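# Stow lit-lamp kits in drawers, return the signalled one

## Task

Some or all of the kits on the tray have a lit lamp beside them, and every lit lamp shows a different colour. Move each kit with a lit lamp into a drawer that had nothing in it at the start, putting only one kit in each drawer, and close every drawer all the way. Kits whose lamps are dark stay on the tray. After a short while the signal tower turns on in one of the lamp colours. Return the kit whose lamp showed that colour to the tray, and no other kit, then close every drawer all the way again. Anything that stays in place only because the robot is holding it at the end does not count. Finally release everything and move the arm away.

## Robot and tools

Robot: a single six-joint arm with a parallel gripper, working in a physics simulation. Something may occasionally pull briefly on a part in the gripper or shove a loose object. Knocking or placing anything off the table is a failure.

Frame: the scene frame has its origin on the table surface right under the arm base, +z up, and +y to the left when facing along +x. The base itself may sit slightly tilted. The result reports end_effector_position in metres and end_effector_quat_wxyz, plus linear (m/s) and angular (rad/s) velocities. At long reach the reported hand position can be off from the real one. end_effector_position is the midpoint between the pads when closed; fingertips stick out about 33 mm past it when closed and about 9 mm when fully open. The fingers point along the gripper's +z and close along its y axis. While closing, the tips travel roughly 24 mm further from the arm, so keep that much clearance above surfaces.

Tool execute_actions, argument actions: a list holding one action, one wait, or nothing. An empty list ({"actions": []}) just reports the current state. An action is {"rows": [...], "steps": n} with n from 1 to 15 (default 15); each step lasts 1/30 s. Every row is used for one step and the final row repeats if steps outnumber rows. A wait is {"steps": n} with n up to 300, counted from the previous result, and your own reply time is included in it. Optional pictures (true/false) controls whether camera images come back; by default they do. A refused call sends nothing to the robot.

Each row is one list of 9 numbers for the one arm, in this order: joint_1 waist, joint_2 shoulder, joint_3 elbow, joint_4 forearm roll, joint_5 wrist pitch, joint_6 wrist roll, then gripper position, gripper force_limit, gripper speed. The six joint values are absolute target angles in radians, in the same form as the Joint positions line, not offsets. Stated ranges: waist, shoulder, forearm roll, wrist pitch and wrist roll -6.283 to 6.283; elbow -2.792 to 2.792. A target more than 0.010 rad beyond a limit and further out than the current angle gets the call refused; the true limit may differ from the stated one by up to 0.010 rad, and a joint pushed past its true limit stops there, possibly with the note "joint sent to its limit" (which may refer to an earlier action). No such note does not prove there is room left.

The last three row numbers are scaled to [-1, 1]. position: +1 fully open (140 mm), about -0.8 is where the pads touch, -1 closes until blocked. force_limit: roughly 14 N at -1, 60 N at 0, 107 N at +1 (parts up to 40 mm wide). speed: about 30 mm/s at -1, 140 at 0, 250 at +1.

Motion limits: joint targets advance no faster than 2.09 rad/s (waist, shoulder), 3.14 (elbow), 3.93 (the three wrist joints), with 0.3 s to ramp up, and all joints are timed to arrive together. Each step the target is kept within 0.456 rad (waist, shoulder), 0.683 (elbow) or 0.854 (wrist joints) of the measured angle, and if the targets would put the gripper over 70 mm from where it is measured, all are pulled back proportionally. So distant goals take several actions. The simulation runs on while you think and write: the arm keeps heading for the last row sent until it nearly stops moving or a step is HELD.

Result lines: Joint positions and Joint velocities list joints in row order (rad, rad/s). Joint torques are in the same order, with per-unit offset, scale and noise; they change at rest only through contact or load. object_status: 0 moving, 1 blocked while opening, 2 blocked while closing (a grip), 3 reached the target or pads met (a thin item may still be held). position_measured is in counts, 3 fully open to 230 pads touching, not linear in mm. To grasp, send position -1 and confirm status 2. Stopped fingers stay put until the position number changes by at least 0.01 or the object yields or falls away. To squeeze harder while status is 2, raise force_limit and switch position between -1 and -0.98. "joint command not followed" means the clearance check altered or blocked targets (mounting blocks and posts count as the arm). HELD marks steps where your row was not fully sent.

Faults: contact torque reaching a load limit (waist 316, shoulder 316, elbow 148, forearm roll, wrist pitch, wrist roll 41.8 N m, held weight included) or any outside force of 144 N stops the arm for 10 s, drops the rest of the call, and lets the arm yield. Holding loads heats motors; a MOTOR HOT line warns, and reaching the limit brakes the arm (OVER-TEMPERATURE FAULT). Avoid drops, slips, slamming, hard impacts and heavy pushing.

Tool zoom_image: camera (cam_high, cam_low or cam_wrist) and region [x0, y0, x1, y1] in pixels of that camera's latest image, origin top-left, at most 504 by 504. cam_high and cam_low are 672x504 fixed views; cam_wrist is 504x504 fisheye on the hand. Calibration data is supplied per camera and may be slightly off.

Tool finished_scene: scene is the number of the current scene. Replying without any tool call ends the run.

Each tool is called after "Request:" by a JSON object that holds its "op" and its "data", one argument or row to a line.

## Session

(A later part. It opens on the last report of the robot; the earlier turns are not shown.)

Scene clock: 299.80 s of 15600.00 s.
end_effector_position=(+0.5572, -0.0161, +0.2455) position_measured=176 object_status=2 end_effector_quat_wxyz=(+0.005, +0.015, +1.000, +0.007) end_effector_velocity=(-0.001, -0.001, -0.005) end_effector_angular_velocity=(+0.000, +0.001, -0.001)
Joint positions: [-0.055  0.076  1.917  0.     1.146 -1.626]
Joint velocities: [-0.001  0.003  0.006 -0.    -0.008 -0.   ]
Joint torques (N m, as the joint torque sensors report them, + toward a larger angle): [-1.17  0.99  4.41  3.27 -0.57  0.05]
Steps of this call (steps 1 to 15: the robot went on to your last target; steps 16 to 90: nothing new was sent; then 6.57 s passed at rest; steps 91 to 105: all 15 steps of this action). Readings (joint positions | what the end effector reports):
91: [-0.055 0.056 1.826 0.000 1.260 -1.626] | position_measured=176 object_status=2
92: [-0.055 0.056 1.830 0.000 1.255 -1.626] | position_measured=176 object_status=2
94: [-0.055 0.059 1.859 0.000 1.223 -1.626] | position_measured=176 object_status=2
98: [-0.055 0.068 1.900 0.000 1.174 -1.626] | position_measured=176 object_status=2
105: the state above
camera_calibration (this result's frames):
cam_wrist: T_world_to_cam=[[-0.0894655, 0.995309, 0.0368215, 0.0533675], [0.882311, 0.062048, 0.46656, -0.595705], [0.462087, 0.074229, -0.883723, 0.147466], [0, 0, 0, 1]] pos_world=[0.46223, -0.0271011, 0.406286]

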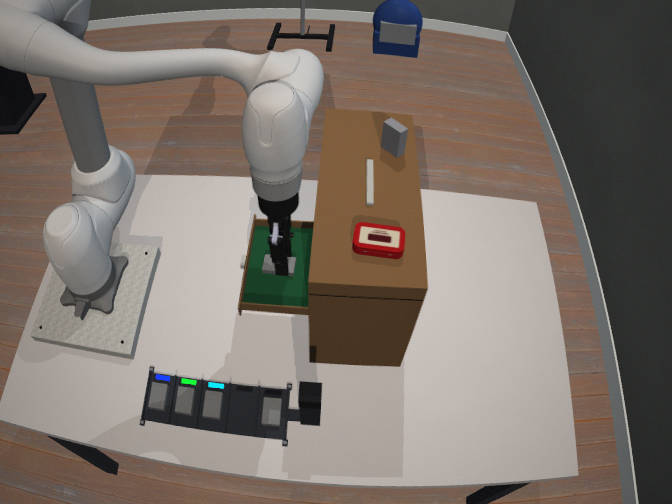

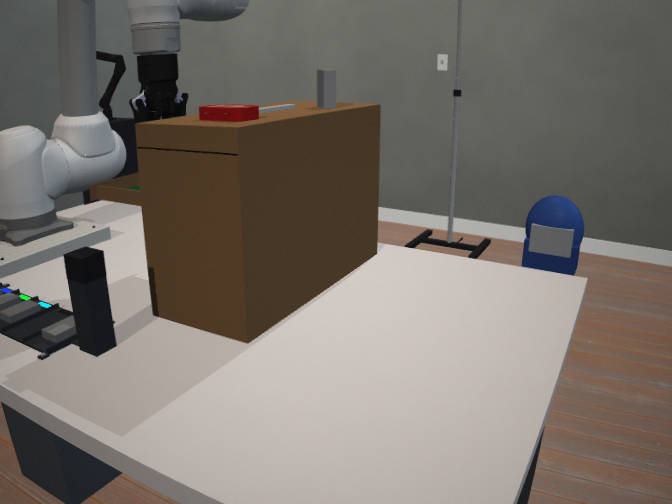

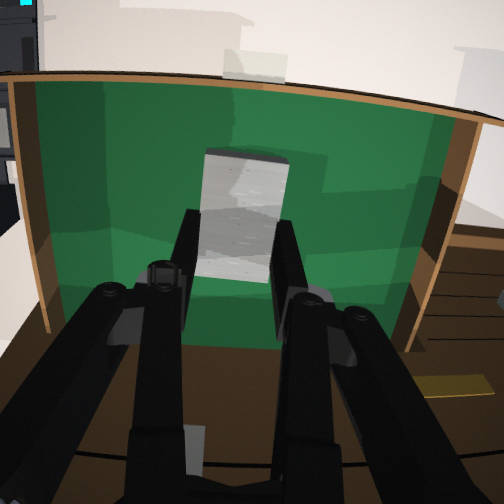

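Contact at ~.246: floor reached. Release and lift.

Request:
{"op": "execute_actions", "data": {
  "actions": [
    {"rows":[[-0.055,0.072,1.91,0,1.16,-1.626,-0.1,0,0],[-0.055,0.072,1.91,0,1.16,-1.626,-0.1,0,0],[-0.055,0.072,1.91,0,1.16,-1.626,-0.1,0,0],[-0.055,0.072,1.91,0,1.16,-1.626,-0.1,0,0],[-0.055,0.072,1.91,0,1.16,-1.626,-0.1,0,0],[-0.055,0.072,1.91,0,1.16,-1.626,-0.1,0,0],[-0.055,0.072,1.91,0,1.16,-1.626,-0.1,0,0],[-0.055,0.072,1.91,0,1.16,-1.626,-0.1,0,0],[-0.055,0.03,1.84,0,1.27,-1.626,-0.1,0,0]],"steps":15}
  ]
}}

Scene clock: 304.50 s of 15600.00 s.
end_effector_position=(+0.5525, -0.0167, +0.3117) position_measured=141 object_status=3 end_effector_quat_wxyz=(+0.005, +0.015, +1.000, +0.007) end_effector_velocity=(-0.014, +0.002, +0.004) end_effector_angular_velocity=(+0.003, +0.040, +0.002)
Joint positions: [-0.055  0.03   1.84   0.     1.269 -1.626]
Joint velocities: [ 0.002 -0.002 -0.005 -0.     0.047  0.   ]
Joint torques (N m, as the joint torque sensors report them, + toward a larger angle): [ -3.93  -2.4  -18.77   1.66  -0.13   0.16]
Steps of this call (steps 1 to 15: the robot went on to your last target; steps 16 to 90: nothing new was sent; then 1.20 s passed at rest; steps 91 to 105: all 15 steps of this action). Readings (joint positions | what the end effector reports):
91: [-0.055 0.077 1.918 0.000 1.146 -1.626] | position_measured=176 object_status=0
92: [-0.055 0.076 1.916 0.000 1.151 -1.626] | position_measured=176 object_status=0
94: [-0.055 0.073 1.912 0.000 1.159 -1.626] | position_measured=158 object_status=0
98: [-0.055 0.072 1.910 0.000 1.160 -1.626] | position_measured=141 object_status=0
105: the state above
camera_calibration (this result's frames):
cam_wrist: T_world_to_cam=[[-0.0894899, 0.995314, 0.0366318, 0.0512191], [0.881801, 0.0620772, 0.467518, -0.622426], [0.463053, 0.0741401, -0.883224, 0.207461], [0, 0, 0, 1]] pos_world=[0.457374, -0.0277218, 0.472354]

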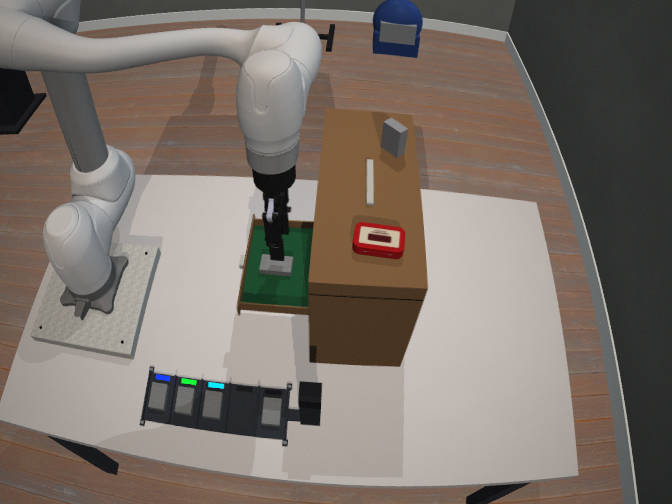

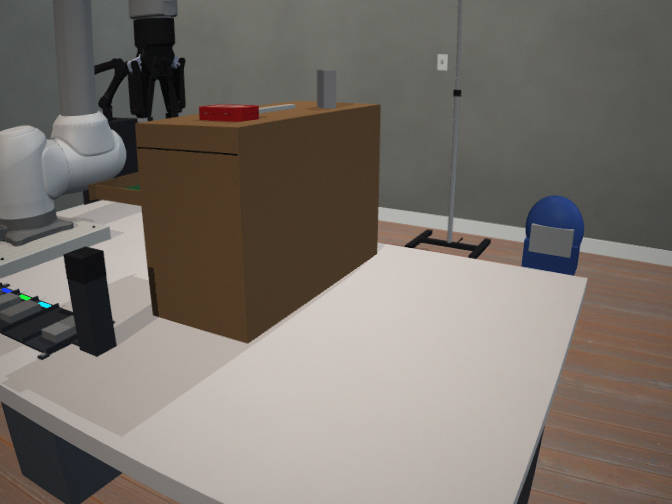

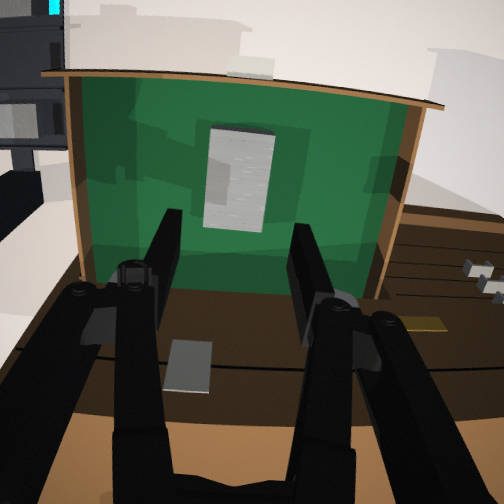

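Request:
{"op": "execute_actions", "data": {
  "actions": [
    {"rows":[[-0.06,-0.541,2.298,0,0.843,1.571,-1,0,0]],"steps":15}
  ],
  "pictures": false
}}

Request:
{"op": "execute_actions", "data": {
  "actions": [
    {"steps":25}
  ],
  "pictures": false
}}

Request:
{"op": "execute_actions", "data": {
  "actions": [
    {"rows":[[-0.06,-0.47,2.419,0,0.651,1.571,-1,0,0]],"steps":15}
  ]
}}

Scene clock: 314.17 s of 15600.00 s.
end_effector_position=(+0.4276, -0.0081, +0.3303) position_measured=233 object_status=0 end_effector_quat_wxyz=(+0.191, +0.517, +0.828, +0.105) end_effector_velocity=(-0.203, +0.015, +0.017) end_effector_angular_velocity=(+1.479, -0.864, -3.311)
Joint positions: [-0.059 -0.427  2.215  0.     0.921 -0.547]
Joint velocities: [-0.006 -0.827  0.603  0.    -0.557  3.639]
Joint torques (N m, as the joint torque sensors report them, + toward a larger angle): [ -6.94  23.62 -43.8    4.86  -1.54   0.11]
Steps of this call (steps 1 to 15: the robot went on to your last target; steps 16 to 90: nothing new was sent; then 6.17 s passed at rest; steps 91 to 105: all 15 steps of this action). Readings (joint positions | what the end effector reports):
91: [-0.055 0.030 1.840 0.000 1.270 -1.626] | position_measured=141 object_status=0
92: [-0.055 0.027 1.843 0.000 1.268 -1.621] | position_measured=144 object_status=0
94: [-0.055 -0.001 1.871 0.000 1.241 -1.568] | position_measured=159 object_status=0
98: [-0.057 -0.146 2.008 0.000 1.114 -1.295] | position_measured=189 object_status=0
105: the state above

Scene clock: 315.00 s of 15600.00 s.
end_effector_position=(+0.4006, -0.0061, +0.3310) position_measured=233 object_status=3 end_effector_quat_wxyz=(+0.005, +0.962, -0.045, +0.271) end_effector_velocity=(+0.000, +0.000, +0.000) end_effector_angular_velocity=(+0.000, -0.002, -0.001)
Joint positions: [-0.06  -0.541  2.298  0.     0.843  1.571]
Joint velocities: [ 0.001 -0.001 -0.    -0.001 -0.001  0.002]
Joint torques (N m, as the joint torque sensors report them, + toward a larger angle): [ -0.88   9.98 -41.53   4.53  -1.36   0.07]
Steps of this call (steps 1 to 25: the robot went on to your last target). Readings (joint positions | what the end effector reports):
1: [-0.059 -0.452 2.233 0.000 0.904 -0.423] | position_measured=233 object_status=0
2: [-0.059 -0.472 2.248 0.000 0.890 -0.300] | position_measured=233 object_status=0
4: [-0.060 -0.499 2.267 0.000 0.872 -0.054] | position_measured=233 object_status=3
8: [-0.060 -0.525 2.287 0.000 0.853 0.439] | position_measured=233 object_status=3
25: the state above

Scene clock: 315.50 s of 15600.00 s.
end_effector_position=(+0.4100, -0.0057, +0.2496) position_measured=233 object_status=3 end_effector_quat_wxyz=(+0.005, +0.962, -0.045, +0.271) end_effector_velocity=(-0.000, +0.000, -0.001) end_effector_angular_velocity=(+0.000, +0.003, +0.001)
Joint positions: [-0.06  -0.47   2.419 -0.     0.651  1.571]
Joint velocities: [ 0.001  0.002 -0.     0.     0.002  0.   ]
Joint torques (N m, as the joint torque sensors report them, + toward a larger angle): [ -1.52   5.24 -40.06   4.29  -1.4    0.19]
Steps of this call (steps 1 to 15: all 15 steps of this action). Readings (joint positions | what the end effector reports):
1: [-0.060 -0.541 2.298 0.000 0.843 1.571] | position_measured=233 object_status=3
2: [-0.060 -0.539 2.301 0.000 0.837 1.571] | position_measured=233 object_status=3
4: [-0.060 -0.520 2.334 0.000 0.785 1.571] | position_measured=233 object_status=3
8: [-0.060 -0.472 2.417 -0.000 0.656 1.571] | position_measured=233 object_status=3
15: the state above
camera_calibration (this result's frames):
cam_wrist: T_world_to_cam=[[-0.00037429, -0.997824, 0.0659297, -0.02547], [-0.997357, -0.00441724, -0.0725156, 0.436418], [0.0726491, -0.0657826, -0.995186, 0.405037], [0, 0, 0, 1]] pos_world=[0.40583, 0.00315762, 0.436413]

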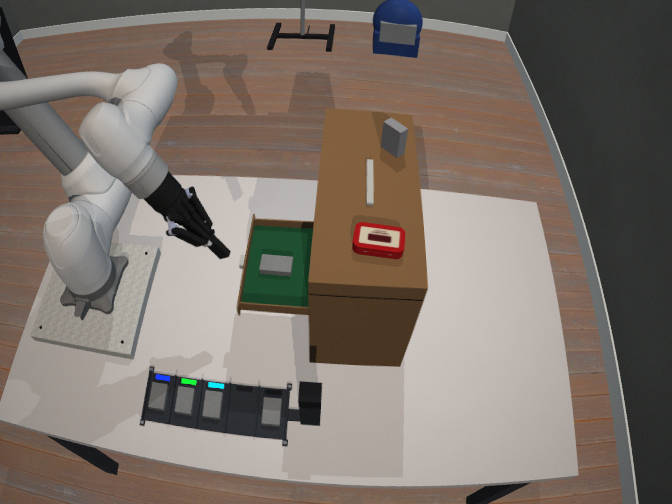

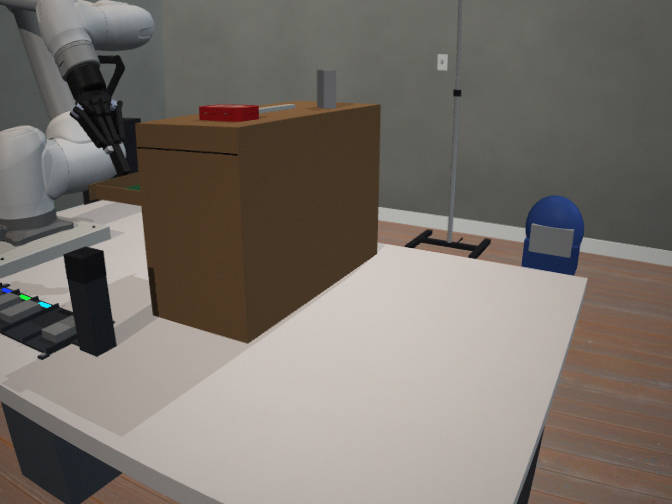

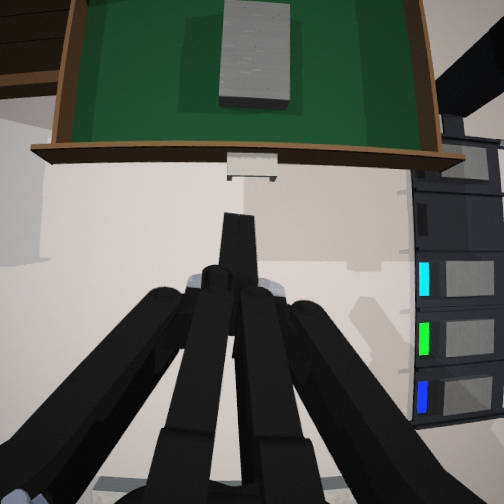

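Request:
{"op": "execute_actions", "data": {
  "actions": [
    {"rows":[[-0.06,-0.452,2.423,0,0.629,1.571,-1,0,0],[-0.06,-0.452,2.423,0,0.629,1.571,-1,0,0],[-0.06,-0.452,2.423,0,0.629,1.571,-1,0,0],[-0.059,-0.43,2.41,0,0.62,1.571,-1,0,0],[-0.058,-0.41,2.399,0,0.611,1.571,-1,0,0],[-0.057,-0.39,2.387,0,0.603,1.571,-1,0,0],[-0.056,-0.37,2.376,0,0.594,1.571,-1,0,0],[-0.055,-0.35,2.364,0,0.586,1.571,-1,0,0],[-0.054,-0.33,2.353,0,0.577,1.571,-1,0,0],[-0.053,-0.31,2.341,0,0.569,1.571,-1,0,0],[-0.052,-0.29,2.33,0,0.56,1.571,-1,0,0],[-0.051,-0.262,2.313,0,0.549,1.571,-1,0,0]],"steps":15}
  ]
}}

Request:
{"op": "execute_actions", "data": {
  "actions": [
    {"rows":[[-0.05,-0.245,2.3,0,0.545,1.571,-1,0,0],[-0.05,-0.228,2.287,0,0.541,1.571,-1,0,0],[-0.049,-0.212,2.274,0,0.538,1.571,-1,0,0],[-0.049,-0.195,2.262,0,0.533,1.571,-1,0,0],[-0.048,-0.179,2.249,0,0.53,1.571,-1,0,0],[-0.048,-0.162,2.236,0,0.526,1.571,-1,0,0],[-0.047,-0.146,2.223,0,0.523,1.571,-1,0,0],[-0.047,-0.129,2.211,0,0.518,1.571,-1,0,0],[-0.046,-0.113,2.198,0,0.515,1.571,-1,0,0],[-0.046,-0.113,2.198,0,0.515,1.571,-1,0,0],[-0.046,-0.105,2.191,0,0.514,1.571,-1,0,0]],"steps":15}
  ]
}}

Scene clock: 322.80 s of 15600.00 s.
end_effector_position=(+0.5005, -0.0095, +0.2448) position_measured=233 object_status=3 end_effector_quat_wxyz=(+0.003, +0.962, -0.041, +0.271) end_effector_velocity=(+0.172, -0.006, -0.017) end_effector_angular_velocity=(+0.001, +0.012, +0.015)
Joint positions: [-0.052 -0.273  2.32   0.     0.554  1.571]
Joint velocities: [ 0.015  0.362 -0.208  0.    -0.141 -0.   ]
Joint torques (N m, as the joint torque sensors report them, + toward a larger angle): [  2.86 -33.69 -31.03   3.35  -0.46   0.17]
Steps of this call (steps 1 to 15: the robot went on to your last target; steps 16 to 90: nothing new was sent; then 3.80 s passed at rest; steps 91 to 105: all 15 steps of this action). Readings (joint positions | what the end effector reports):
91: [-0.060 -0.470 2.419 0.000 0.651 1.571] | position_measured=233 object_status=3
92: [-0.060 -0.467 2.420 0.000 0.647 1.571] | position_measured=233 object_status=3
94: [-0.060 -0.453 2.423 0.000 0.631 1.571] | position_measured=233 object_status=3
98: [-0.058 -0.404 2.395 0.000 0.609 1.571] | position_measured=233 object_status=3
105: the state above
camera_calibration (this result's frames):
cam_wrist: T_world_to_cam=[[0.00803256, -0.997799, 0.0658246, -0.0330872], [-0.997297, -0.0128014, -0.0723496, 0.526214], [0.073033, -0.0650655, -0.995205, 0.393257], [0, 0, 0, 1]] pos_world=[0.496336, -0.000690609, 0.431621]

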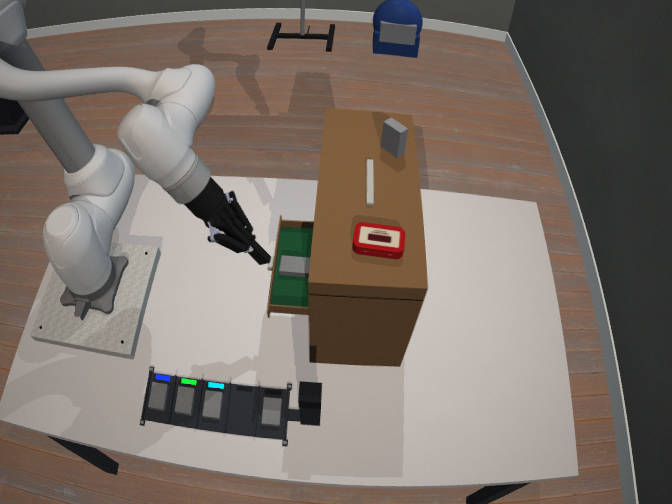

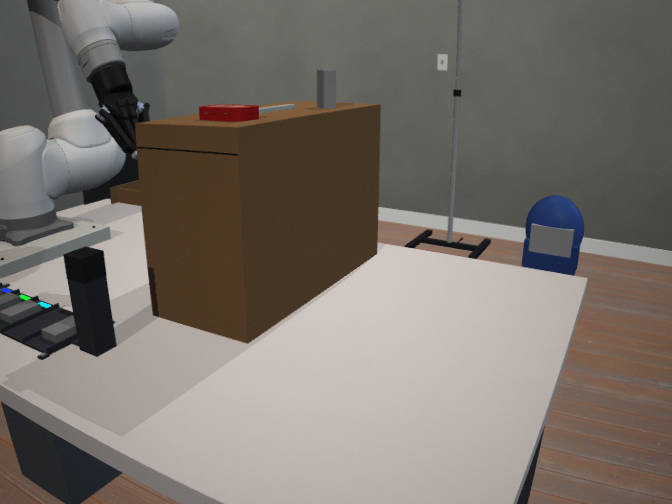

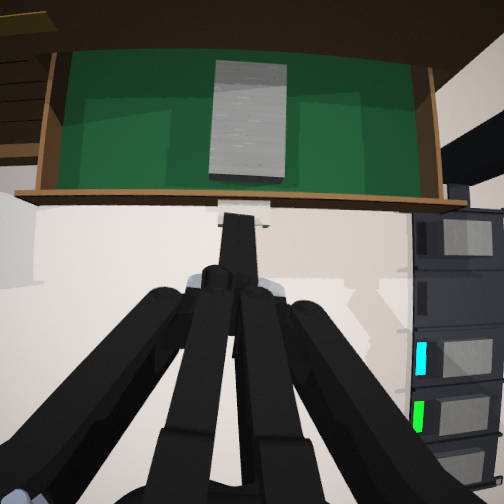

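Scene clock: 323.30 s of 15600.00 s.
end_effector_position=(+0.5919, -0.0137, +0.2455) position_measured=233 object_status=3 end_effector_quat_wxyz=(+0.003, +0.962, -0.039, +0.271) end_effector_velocity=(+0.003, +0.001, +0.001) end_effector_angular_velocity=(-0.001, -0.002, +0.002)
Joint positions: [-0.046 -0.105  2.191  0.     0.514  1.571]
Joint velocities: [ 0.001  0.003 -0.004 -0.    -0.001 -0.001]
Joint torques (N m, as the joint torque sensors report them, + toward a larger angle): [ -0.95 -31.53 -36.18   3.94  -1.11   0.06]
Steps of this call (steps 1 to 15: all 15 steps of this action). Readings (joint positions | what the end effector reports):
1: [-0.051 -0.265 2.315 0.000 0.550 1.571] | position_measured=233 object_status=3
2: [-0.051 -0.258 2.310 0.000 0.548 1.571] | position_measured=233 object_status=3
4: [-0.050 -0.235 2.292 0.000 0.543 1.571] | position_measured=233 object_status=3
8: [-0.048 -0.174 2.245 0.000 0.529 1.571] | position_measured=233 object_status=3
15: the state above
camera_calibration (this result's frames):
cam_wrist: T_world_to_cam=[[0.0135615, -0.997736, 0.0658716, -0.0413172], [-0.997203, -0.0183379, -0.0724566, 0.617308], [0.0735005, -0.0647048, -0.995194, 0.38677], [0, 0, 0, 1]] pos_world=[0.587714, -0.00487765, 0.432361]

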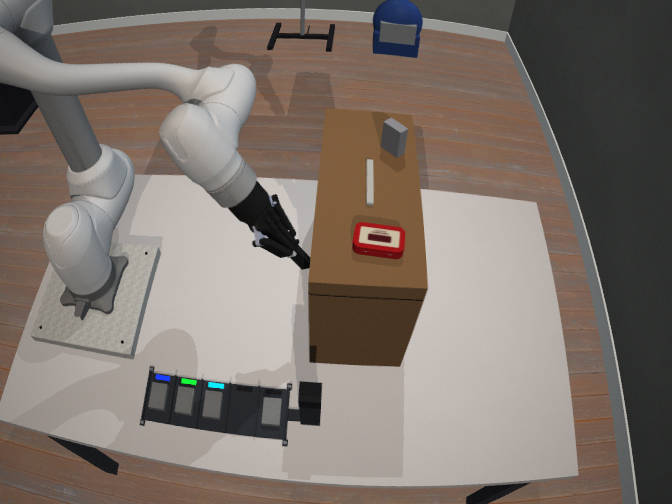

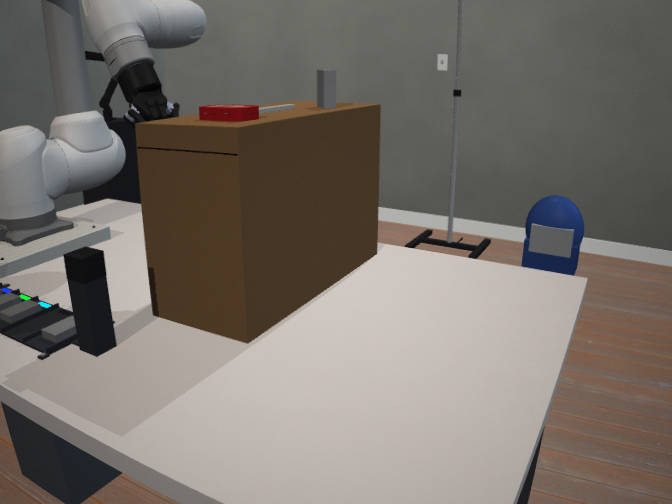

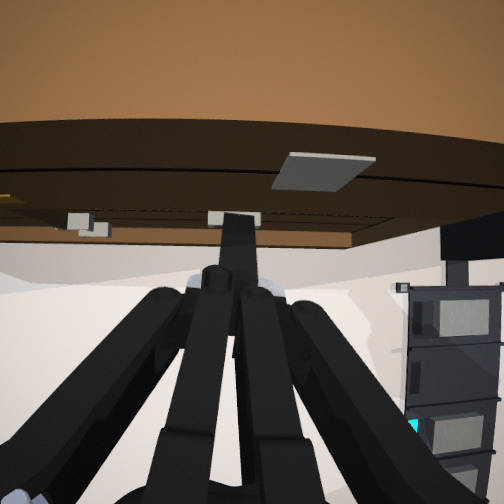

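Request:
{"op": "execute_actions", "data": {
  "actions": [
    {"rows":[[-0.046,-0.098,2.185,0,0.513,1.571,-1,0,0],[-0.046,-0.098,2.185,0,0.513,1.571,-1,0,0],[-0.046,-0.098,2.185,0,0.513,1.571,-1,0,0],[-0.046,-0.09,2.179,0,0.511,1.571,-1,0,0],[-0.046,-0.09,2.179,0,0.511,1.571,-1,0,0],[-0.046,-0.09,2.179,0,0.511,1.571,-1,0,0],[-0.046,-0.083,2.173,0,0.51,1.571,-1,0,0]],"steps":15}
  ],
  "pictures": false
}}

Scene clock: 337.40 s of 15600.00 s.
end_effector_position=(+0.5979, -0.0141, +0.2432) position_measured=233 object_status=3 end_effector_quat_wxyz=(+0.003, +0.963, -0.039, +0.267) end_effector_velocity=(+0.000, +0.000, +0.000) end_effector_angular_velocity=(+0.000, -0.000, +0.000)
Joint positions: [-0.046 -0.09   2.18  -0.     0.518  1.571]
Joint velocities: [ 0.    -0.     0.     0.001 -0.    -0.001]
Joint torques (N m, as the joint torque sensors report them, + toward a larger angle): [  0.9  -19.37 -42.63   4.68  -6.58   0.09]
FORCE FAULT: contact force on the arm reached its limit, and the arm stopped for 10 seconds. The contact can be on any part of the arm, not only on its tool. The arm's remaining commands of this call were not run. The arm holds still and accepts commands again. Move the arm away from the contact; if what it grips holds it there, let go first. Pushing or pulling that hard again can fault the arm again.
The stop began at step 99 of this call (marked STOPPED below). From that step on the arm followed nothing that you had sent. 7 steps, steps kept back included, did not run and will not run. Nothing is kept back now, and the robot has no last target.
Steps of this call (steps 1 to 15: the robot went on to your last target; steps 16 to 90: nothing new was sent; then 0.80 s passed at rest; steps 91 to 98: the first 8 steps of this action; steps 99 to 399: the stop). Readings (joint positions | what the end effector reports):
91: [-0.046 -0.105 2.191 -0.000 0.514 1.571] | position_measured=233 object_status=3
92: [-0.046 -0.103 2.189 -0.000 0.514 1.571] | position_measured=233 object_status=3
94: [-0.046 -0.098 2.185 -0.000 0.513 1.571] | position_measured=233 object_status=3
98: [-0.046 -0.089 2.179 -0.000 0.514 1.571] | position_measured=233 object_status=3
99: [-0.046 -0.089 2.180 -0.000 0.516 1.571] | position_measured=233 object_status=3 STOPPED
399: the state above

Request:
{"op": "execute_actions", "data": {
  "actions": [
    {"rows":[[-0.047,-0.2,2.4,0,0.0,1.571,0,0,0]],"steps":15}
  ],
  "pictures": false
}}

Request:
{"op": "execute_actions", "data": {
  "actions": [
    {"rows":[[-0.047,0.1,2.74,0,-0.98,1.571,0,0,0]],"steps":15}
  ],
  "pictures": false
}}

Request:
{"op": "execute_actions", "data": {
  "actions": [
    {"steps":8}
  ],
  "pictures": false
}}

Request:
{"op": "execute_actions", "data": {
  "actions": [
    {"rows":[[-0.047,0.184,2.729,0,-1.113,1.571,0,0,0]],"steps":15}
  ]
}}

Scene clock: 356.10 s of 15600.00 s.
end_effector_position=(+0.5880, -0.0137, +0.2432) position_measured=129 object_status=3 end_effector_quat_wxyz=(+0.007, +0.926, -0.038, +0.375) end_effector_velocity=(+0.000, -0.000, +0.001) end_effector_angular_velocity=(-0.001, -0.003, +0.000)
Joint positions: [-0.047 -0.164  2.338 -0.001  0.205  1.571]
Joint velocities: [ 0.    -0.001  0.    -0.    -0.002 -0.   ]
Joint torques (N m, as the joint torque sensors report them, + toward a larger angle): [  2.2  -20.92 -41.31   4.35  -4.43   0.34]
FORCE FAULT: contact force on the arm reached its limit, and the arm stopped for 10 seconds. The contact can be on any part of the arm, not only on its tool. The arm's remaining commands of this call were not run. The arm holds still and accepts commands again. Move the arm away from the contact; if what it grips holds it there, let go first. Pushing or pulling that hard again can fault the arm again.
The stop began at step 100 of this call (marked STOPPED below). From that step on the arm followed nothing that you had sent. 6 steps, steps kept back included, did not run and will not run. Nothing is kept back now, and the robot has no last target.
Steps of this call (steps 1 to 90: nothing new was sent; then 5.37 s passed at rest; steps 91 to 99: the first 9 steps of this action; steps 100 to 400: the stop). Readings (joint positions | what the end effector reports):
91: [-0.046 -0.090 2.180 -0.000 0.518 1.571] | position_measured=233 object_status=0
92: [-0.046 -0.091 2.182 -0.000 0.513 1.571] | position_measured=233 object_status=0
94: [-0.046 -0.102 2.205 -0.000 0.462 1.571] | position_measured=215 object_status=0
98: [-0.047 -0.158 2.319 -0.001 0.232 1.571] | position_measured=185 object_status=0
100: [-0.047 -0.164 2.342 -0.001 0.205 1.571] | position_measured=170 object_status=0 STOPPED
400: the state above

Scene clock: 356.13 s of 15600.00 s.
end_effector_position=(+0.5880, -0.0137, +0.2432) position_measured=129 object_status=3 end_effector_quat_wxyz=(+0.007, +0.926, -0.038, +0.375) end_effector_velocity=(+0.000, +0.000, -0.001) end_effector_angular_velocity=(-0.000, +0.000, +0.001)
Joint positions: [-0.047 -0.164  2.338 -0.001  0.205  1.571]
Joint velocities: [ 0.     0.001  0.     0.    -0.001 -0.001]
Joint torques (N m, as the joint torque sensors report them, + toward a larger angle): [  2.3  -19.93 -41.86   4.32  -4.41   0.28]
A stop began in an earlier call of the same reply, so what this call sent did not run. Send another action.
Steps of this call (step 1: nothing new was sent). Readings (joint positions | what the end effector reports):
1: the state above

Scene clock: 356.17 s of 15600.00 s.
end_effector_position=(+0.5880, -0.0137, +0.2432) position_measured=129 object_status=3 end_effector_quat_wxyz=(+0.007, +0.926, -0.038, +0.375) end_effector_velocity=(+0.000, -0.000, +0.001) end_effector_angular_velocity=(+0.000, -0.001, -0.001)
Joint positions: [-0.047 -0.164  2.338 -0.001  0.205  1.571]
Joint velocities: [-0.001 -0.001 -0.    -0.    -0.     0.001]
Joint torques (N m, as the joint torque sensors report them, + toward a larger angle): [  2.08 -20.36 -41.67   4.54  -4.51   0.3 ]
A stop began in an earlier call of the same reply, so what this call sent did not run. Send another action.
Steps of this call (step 1: nothing new was sent). Readings (joint positions | what the end effector reports):
1: the state above

Scene clock: 356.20 s of 15600.00 s.
end_effector_position=(+0.5880, -0.0137, +0.2432) position_measured=129 object_status=3 end_effector_quat_wxyz=(+0.007, +0.926, -0.038, +0.375) end_effector_velocity=(+0.000, +0.000, -0.000) end_effector_angular_velocity=(+0.000, -0.001, +0.000)
Joint positions: [-0.047 -0.164  2.338 -0.001  0.205  1.571]
Joint velocities: [ 0.001  0.     0.     0.    -0.001 -0.   ]
Joint torques (N m, as the joint torque sensors report them, + toward a larger angle): [  1.86 -21.3  -41.55   4.48  -4.55   0.36]
A stop began in an earlier call of the same reply, so what this call sent did not run. Send another action.
Steps of this call (step 1: nothing new was sent). Readings (joint positions | what the end effector reports):
1: the state above
camera_calibration (this result's frames):
cam_wrist: T_world_to_cam=[[-0.00631481, -0.996424, 0.0842584, -0.0339062], [-0.95742, -0.0182959, -0.288119, 0.642244], [0.28863, -0.08249, -0.953881, 0.247893], [0, 0, 0, 1]] pos_world=[0.543134, -0.00158585, 0.42436]

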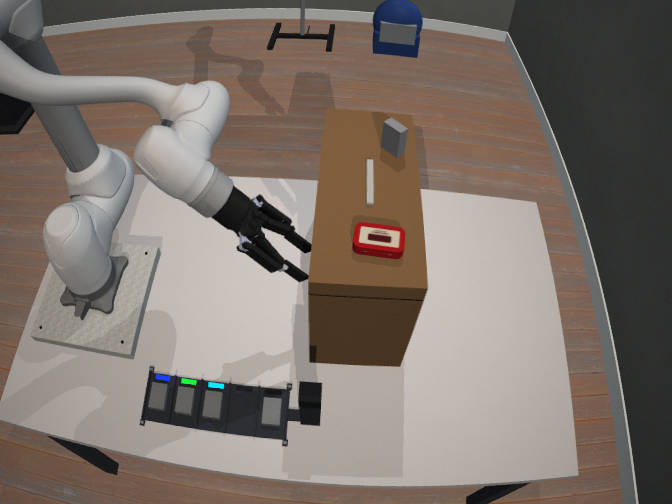

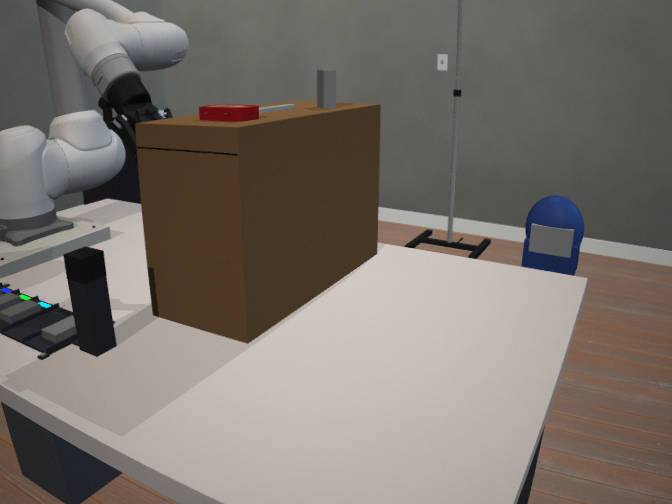

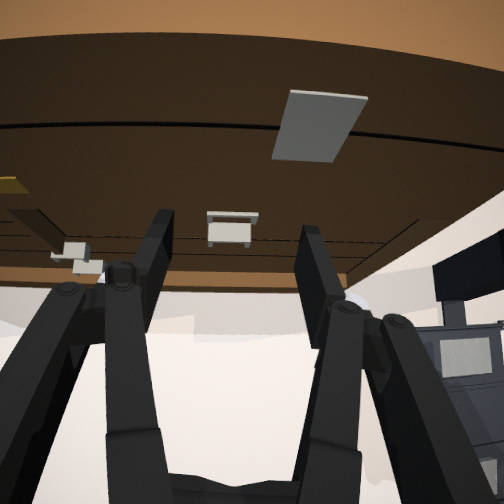

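Request:
{"op": "execute_actions", "data": {
  "actions": [
    {"rows":[[-0.048,-0.3,2.4,0,0.2,1.571,0,0,0]],"steps":15}
  ],
  "pictures": false
}}

Request:
{"op": "execute_actions", "data": {
  "actions": [
    {"rows":[[-0.048,-0.25,2.46,0,0.09,1.571,0,0,0],[-0.048,-0.25,2.46,0,0.09,1.571,0,0,0],[-0.048,-0.25,2.46,0,0.09,1.571,0,0,0],[-0.048,-0.25,2.46,0,0.09,1.571,0,0,0],[-0.048,-0.25,2.46,0,0.09,1.571,0,0,0],[-0.048,-0.25,2.46,0,0.09,1.571,0,0,0],[-0.048,-0.191,2.447,0,0.044,1.571,0,0,0],[-0.048,-0.191,2.447,0,0.044,1.571,0,0,0],[-0.048,-0.191,2.447,0,0.044,1.571,0,0,0],[-0.048,-0.191,2.447,0,0.044,1.571,0,0,0],[-0.048,-0.12,2.435,0,-0.015,1.571,0,0,0]],"steps":15}
  ]
}}

Scene clock: 368.30 s of 15600.00 s.
end_effector_position=(+0.5465, -0.0118, +0.2775) position_measured=129 object_status=3 end_effector_quat_wxyz=(+0.009, +0.911, -0.039, +0.411) end_effector_velocity=(-0.001, +0.000, +0.000) end_effector_angular_velocity=(+0.000, -0.000, +0.000)
Joint positions: [-0.048 -0.3    2.4    0.     0.2    1.571]
Joint velocities: [ 0.001 -0.001  0.001  0.     0.     0.   ]
Joint torques (N m, as the joint torque sensors report them, + toward a larger angle): [ -1.57  -9.7  -37.74   3.97  -1.95   0.19]
Steps of this call (steps 1 to 90: nothing new was sent; then 8.60 s passed at rest; steps 91 to 105: all 15 steps of this action). Readings (joint positions | what the end effector reports):
91: [-0.047 -0.164 2.338 -0.001 0.205 1.571] | position_measured=129 object_status=3
92: [-0.047 -0.167 2.340 -0.001 0.205 1.571] | position_measured=129 object_status=3
94: [-0.047 -0.194 2.352 -0.001 0.204 1.571] | position_measured=129 object_status=3
98: [-0.048 -0.290 2.395 -0.000 0.200 1.571] | position_measured=129 object_status=3
105: the state above

Scene clock: 368.80 s of 15600.00 s.
end_effector_position=(+0.5812, -0.0135, +0.2072) position_measured=129 object_status=3 end_effector_quat_wxyz=(+0.009, +0.911, -0.039, +0.411) end_effector_velocity=(+0.109, -0.007, -0.094) end_effector_angular_velocity=(-0.000, +0.001, +0.001)
Joint positions: [-0.048 -0.131  2.437  0.    -0.006  1.571]
Joint velocities: [ 0.     0.358 -0.06  -0.    -0.297 -0.   ]
Joint torques (N m, as the joint torque sensors report them, + toward a larger angle): [  5.13 -46.02 -30.88   3.18  -1.79   0.16]
Steps of this call (steps 1 to 15: all 15 steps of this action). Readings (joint positions | what the end effector reports):
1: [-0.048 -0.300 2.400 0.000 0.200 1.571] | position_measured=129 object_status=3
2: [-0.048 -0.298 2.403 0.000 0.194 1.571] | position_measured=129 object_status=3
4: [-0.048 -0.275 2.430 0.000 0.143 1.571] | position_measured=129 object_status=3
8: [-0.048 -0.247 2.459 0.000 0.088 1.571] | position_measured=129 object_status=3
15: the state above
camera_calibration (this result's frames):
cam_wrist: T_world_to_cam=[[-0.0164565, -0.995945, 0.0884515, -0.025635], [-0.931984, -0.0167602, -0.362113, 0.625941], [0.362127, -0.0883945, -0.927928, 0.167393], [0, 0, 0, 1]] pos_world=[0.522328, -0.000243582, 0.384257]

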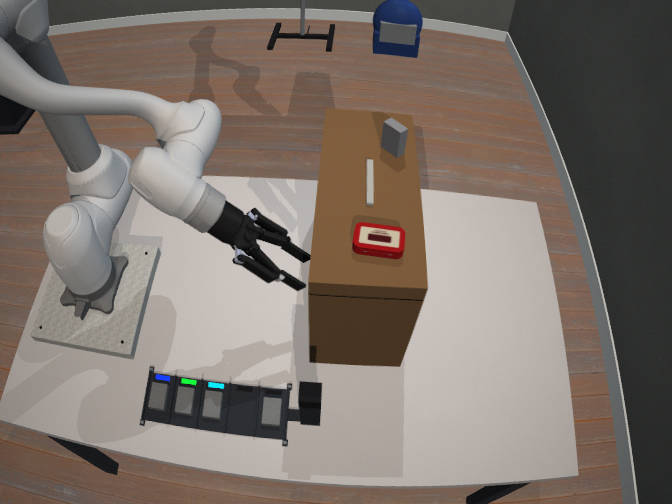

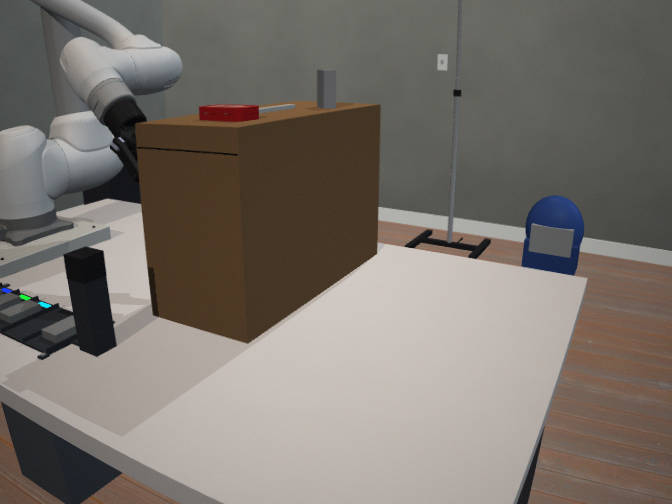

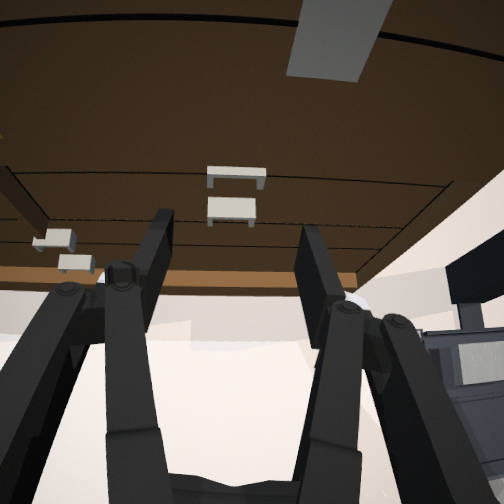

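Request:
{"op": "execute_actions", "data": {
  "actions": [
    {"rows":[[-0.048,-0.095,2.431,0,-0.036,1.571,0,0,0],[-0.048,-0.095,2.431,0,-0.036,1.571,0,0,0],[-0.048,-0.095,2.431,0,-0.036,1.571,0,0,0],[-0.048,-0.08,2.428,0,-0.048,1.571,0,0,0],[-0.048,-0.08,2.428,0,-0.048,1.571,0,0,0],[-0.048,-0.08,2.428,0,-0.048,1.571,0,0,0],[-0.048,-0.065,2.425,0,-0.06,1.571,0,0,0]],"steps":15}
  ]
}}

Scene clock: 371.67 s of 15600.00 s.
end_effector_position=(+0.6011, -0.0147, +0.1898) position_measured=129 object_status=3 end_effector_quat_wxyz=(+0.009, +0.911, -0.039, +0.411) end_effector_velocity=(-0.000, -0.001, -0.001) end_effector_angular_velocity=(-0.001, +0.002, -0.000)
Joint positions: [-0.048 -0.065  2.425 -0.    -0.06   1.571]
Joint velocities: [-0.001  0.001 -0.    -0.     0.001 -0.001]
Joint torques (N m, as the joint torque sensors report them, + toward a larger angle): [ -0.51 -25.07 -31.1    3.22  -1.84   0.17]
Steps of this call (steps 1 to 30: the robot went on to your last target; steps 31 to 71: nothing new was sent; steps 72 to 86: all 15 steps of this action). Readings (joint positions | what the end effector reports):
72: [-0.048 -0.120 2.435 -0.000 -0.015 1.571] | position_measured=129 object_status=3
73: [-0.048 -0.117 2.435 -0.000 -0.018 1.571] | position_measured=129 object_status=3
75: [-0.048 -0.099 2.432 -0.000 -0.033 1.571] | position_measured=129 object_status=3
79: [-0.048 -0.077 2.427 -0.000 -0.051 1.571] | position_measured=129 object_status=3
86: the state above
camera_calibration (this result's frames):
cam_wrist: T_world_to_cam=[[-0.0163067, -0.995931, 0.0886263, -0.0251064], [-0.931738, -0.0170232, -0.362731, 0.63814], [0.362764, -0.0884915, -0.92767, 0.143476], [0, 0, 0, 1]] pos_world=[0.542123, -0.00144465, 0.366796]

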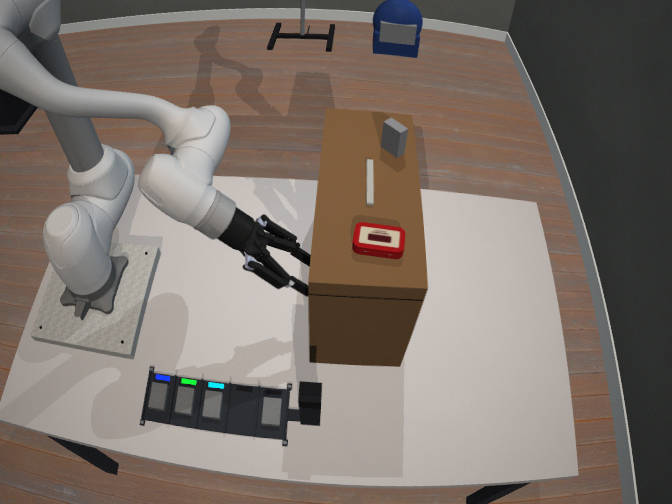

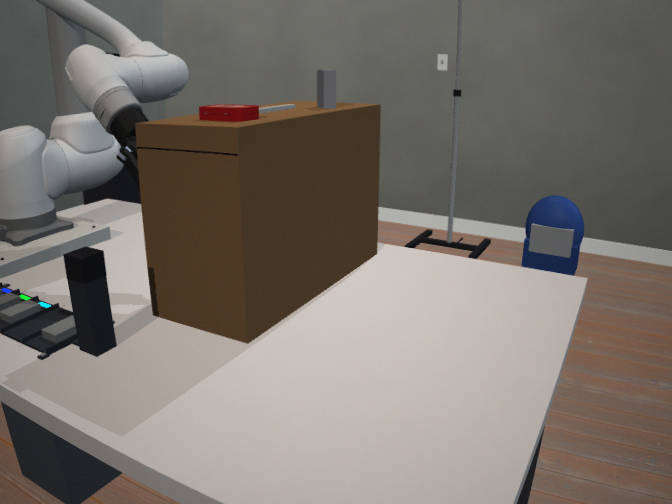

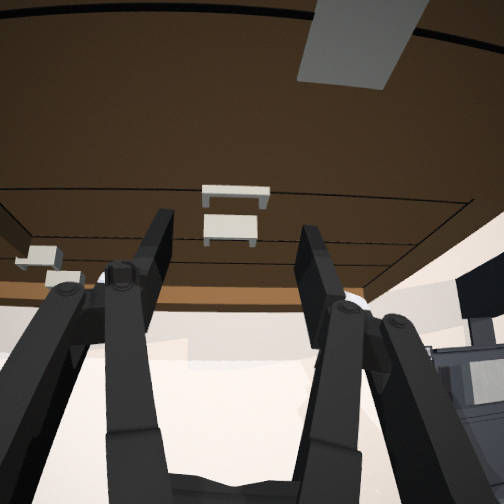

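Request:
{"op": "execute_actions", "data": {
  "actions": [
    {"rows":[[-0.043,-0.058,2.424,0,-0.066,1.571,0,0,0],[-0.043,-0.058,2.424,0,-0.066,1.571,0,0,0],[-0.043,-0.058,2.424,0,-0.066,1.571,0,0,0],[-0.043,-0.058,2.424,0,-0.066,1.571,0,0,0],[-0.043,-0.058,2.424,0,-0.066,1.571,-1,0,0]],"steps":15}
  ],
  "pictures": false
}}

Request:
{"op": "execute_actions", "data": {
  "actions": [
    {"steps":8}
  ]
}}

Scene clock: 375.63 s of 15600.00 s.
end_effector_position=(+0.6031, -0.0118, +0.1877) position_measured=193 object_status=0 end_effector_quat_wxyz=(+0.008, +0.911, -0.036, +0.411) end_effector_velocity=(-0.000, -0.000, -0.000) end_effector_angular_velocity=(-0.001, +0.002, +0.000)
Joint positions: [-0.043 -0.058  2.424 -0.    -0.066  1.571]
Joint velocities: [-0.001  0.    -0.    -0.     0.002 -0.001]
Joint torques (N m, as the joint torque sensors report them, + toward a larger angle): [-14.7  -22.32 -40.43   4.37  -5.61   0.77]
Steps of this call (steps 1 to 15: the robot went on to your last target; steps 16 to 90: nothing new was sent; then 0.47 s passed at rest; steps 91 to 105: all 15 steps of this action). Readings (joint positions | what the end effector reports):
91: [-0.048 -0.065 2.425 -0.000 -0.060 1.571] | position_measured=129 object_status=3
92: [-0.047 -0.063 2.425 -0.000 -0.062 1.571] | position_measured=129 object_status=3
94: [-0.044 -0.058 2.424 -0.000 -0.066 1.571] | position_measured=129 object_status=3
98: [-0.043 -0.058 2.424 -0.000 -0.066 1.571] | position_measured=146 object_status=0
105: the state above

Scene clock: 375.90 s of 15600.00 s.
end_effector_position=(+0.6031, -0.0118, +0.1877) position_measured=193 object_status=2 end_effector_quat_wxyz=(+0.008, +0.911, -0.036, +0.411) end_effector_velocity=(+0.000, +0.000, -0.001) end_effector_angular_velocity=(+0.000, +0.001, +0.000)
Joint positions: [-0.043 -0.058  2.424 -0.    -0.066  1.571]
Joint velocities: [ 0.     0.001 -0.    -0.    -0.     0.   ]
Joint torques (N m, as the joint torque sensors report them, + toward a larger angle): [-14.33 -23.89 -41.39   4.44  -6.04   0.82]
Steps of this call (steps 1 to 8: the robot went on to your last target). Readings (joint positions | what the end effector reports):
1: [-0.043 -0.058 2.424 -0.000 -0.066 1.571] | position_measured=193 object_status=0
2: [-0.043 -0.058 2.424 -0.000 -0.066 1.571] | position_measured=193 object_status=0
4: [-0.043 -0.058 2.424 -0.000 -0.066 1.571] | position_measured=193 object_status=0
8: the state above
camera_calibration (this result's frames):
cam_wrist: T_world_to_cam=[[-0.0113448, -0.995997, 0.0886676, -0.0250137], [-0.931626, -0.0216839, -0.362772, 0.639205], [0.363242, -0.0867206, -0.92765, 0.140811], [0, 0, 0, 1]] pos_world=[0.544068, 0.00115803, 0.364727]

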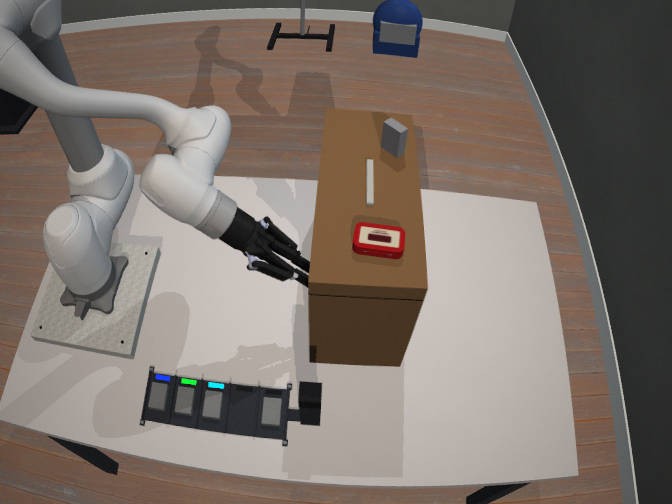

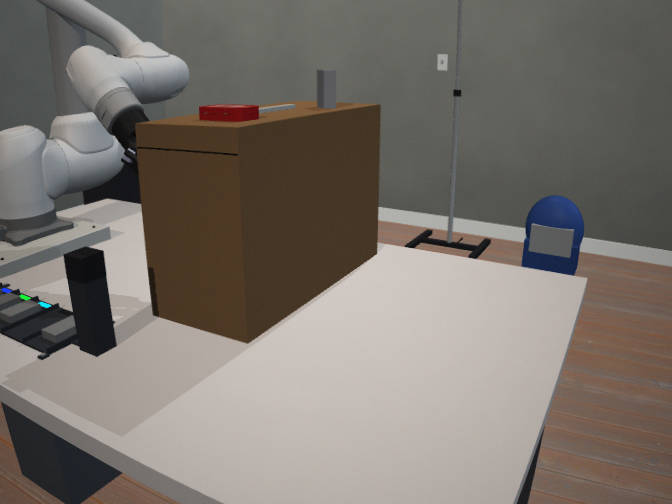

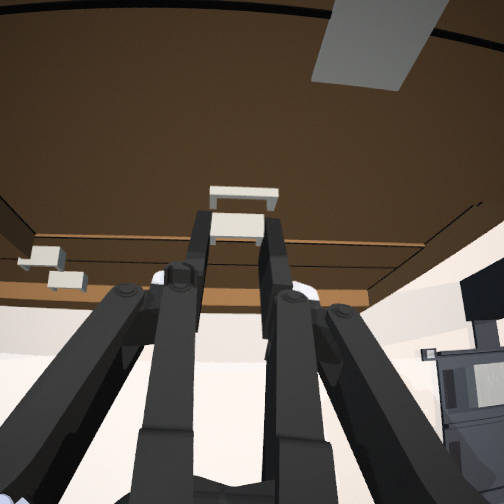

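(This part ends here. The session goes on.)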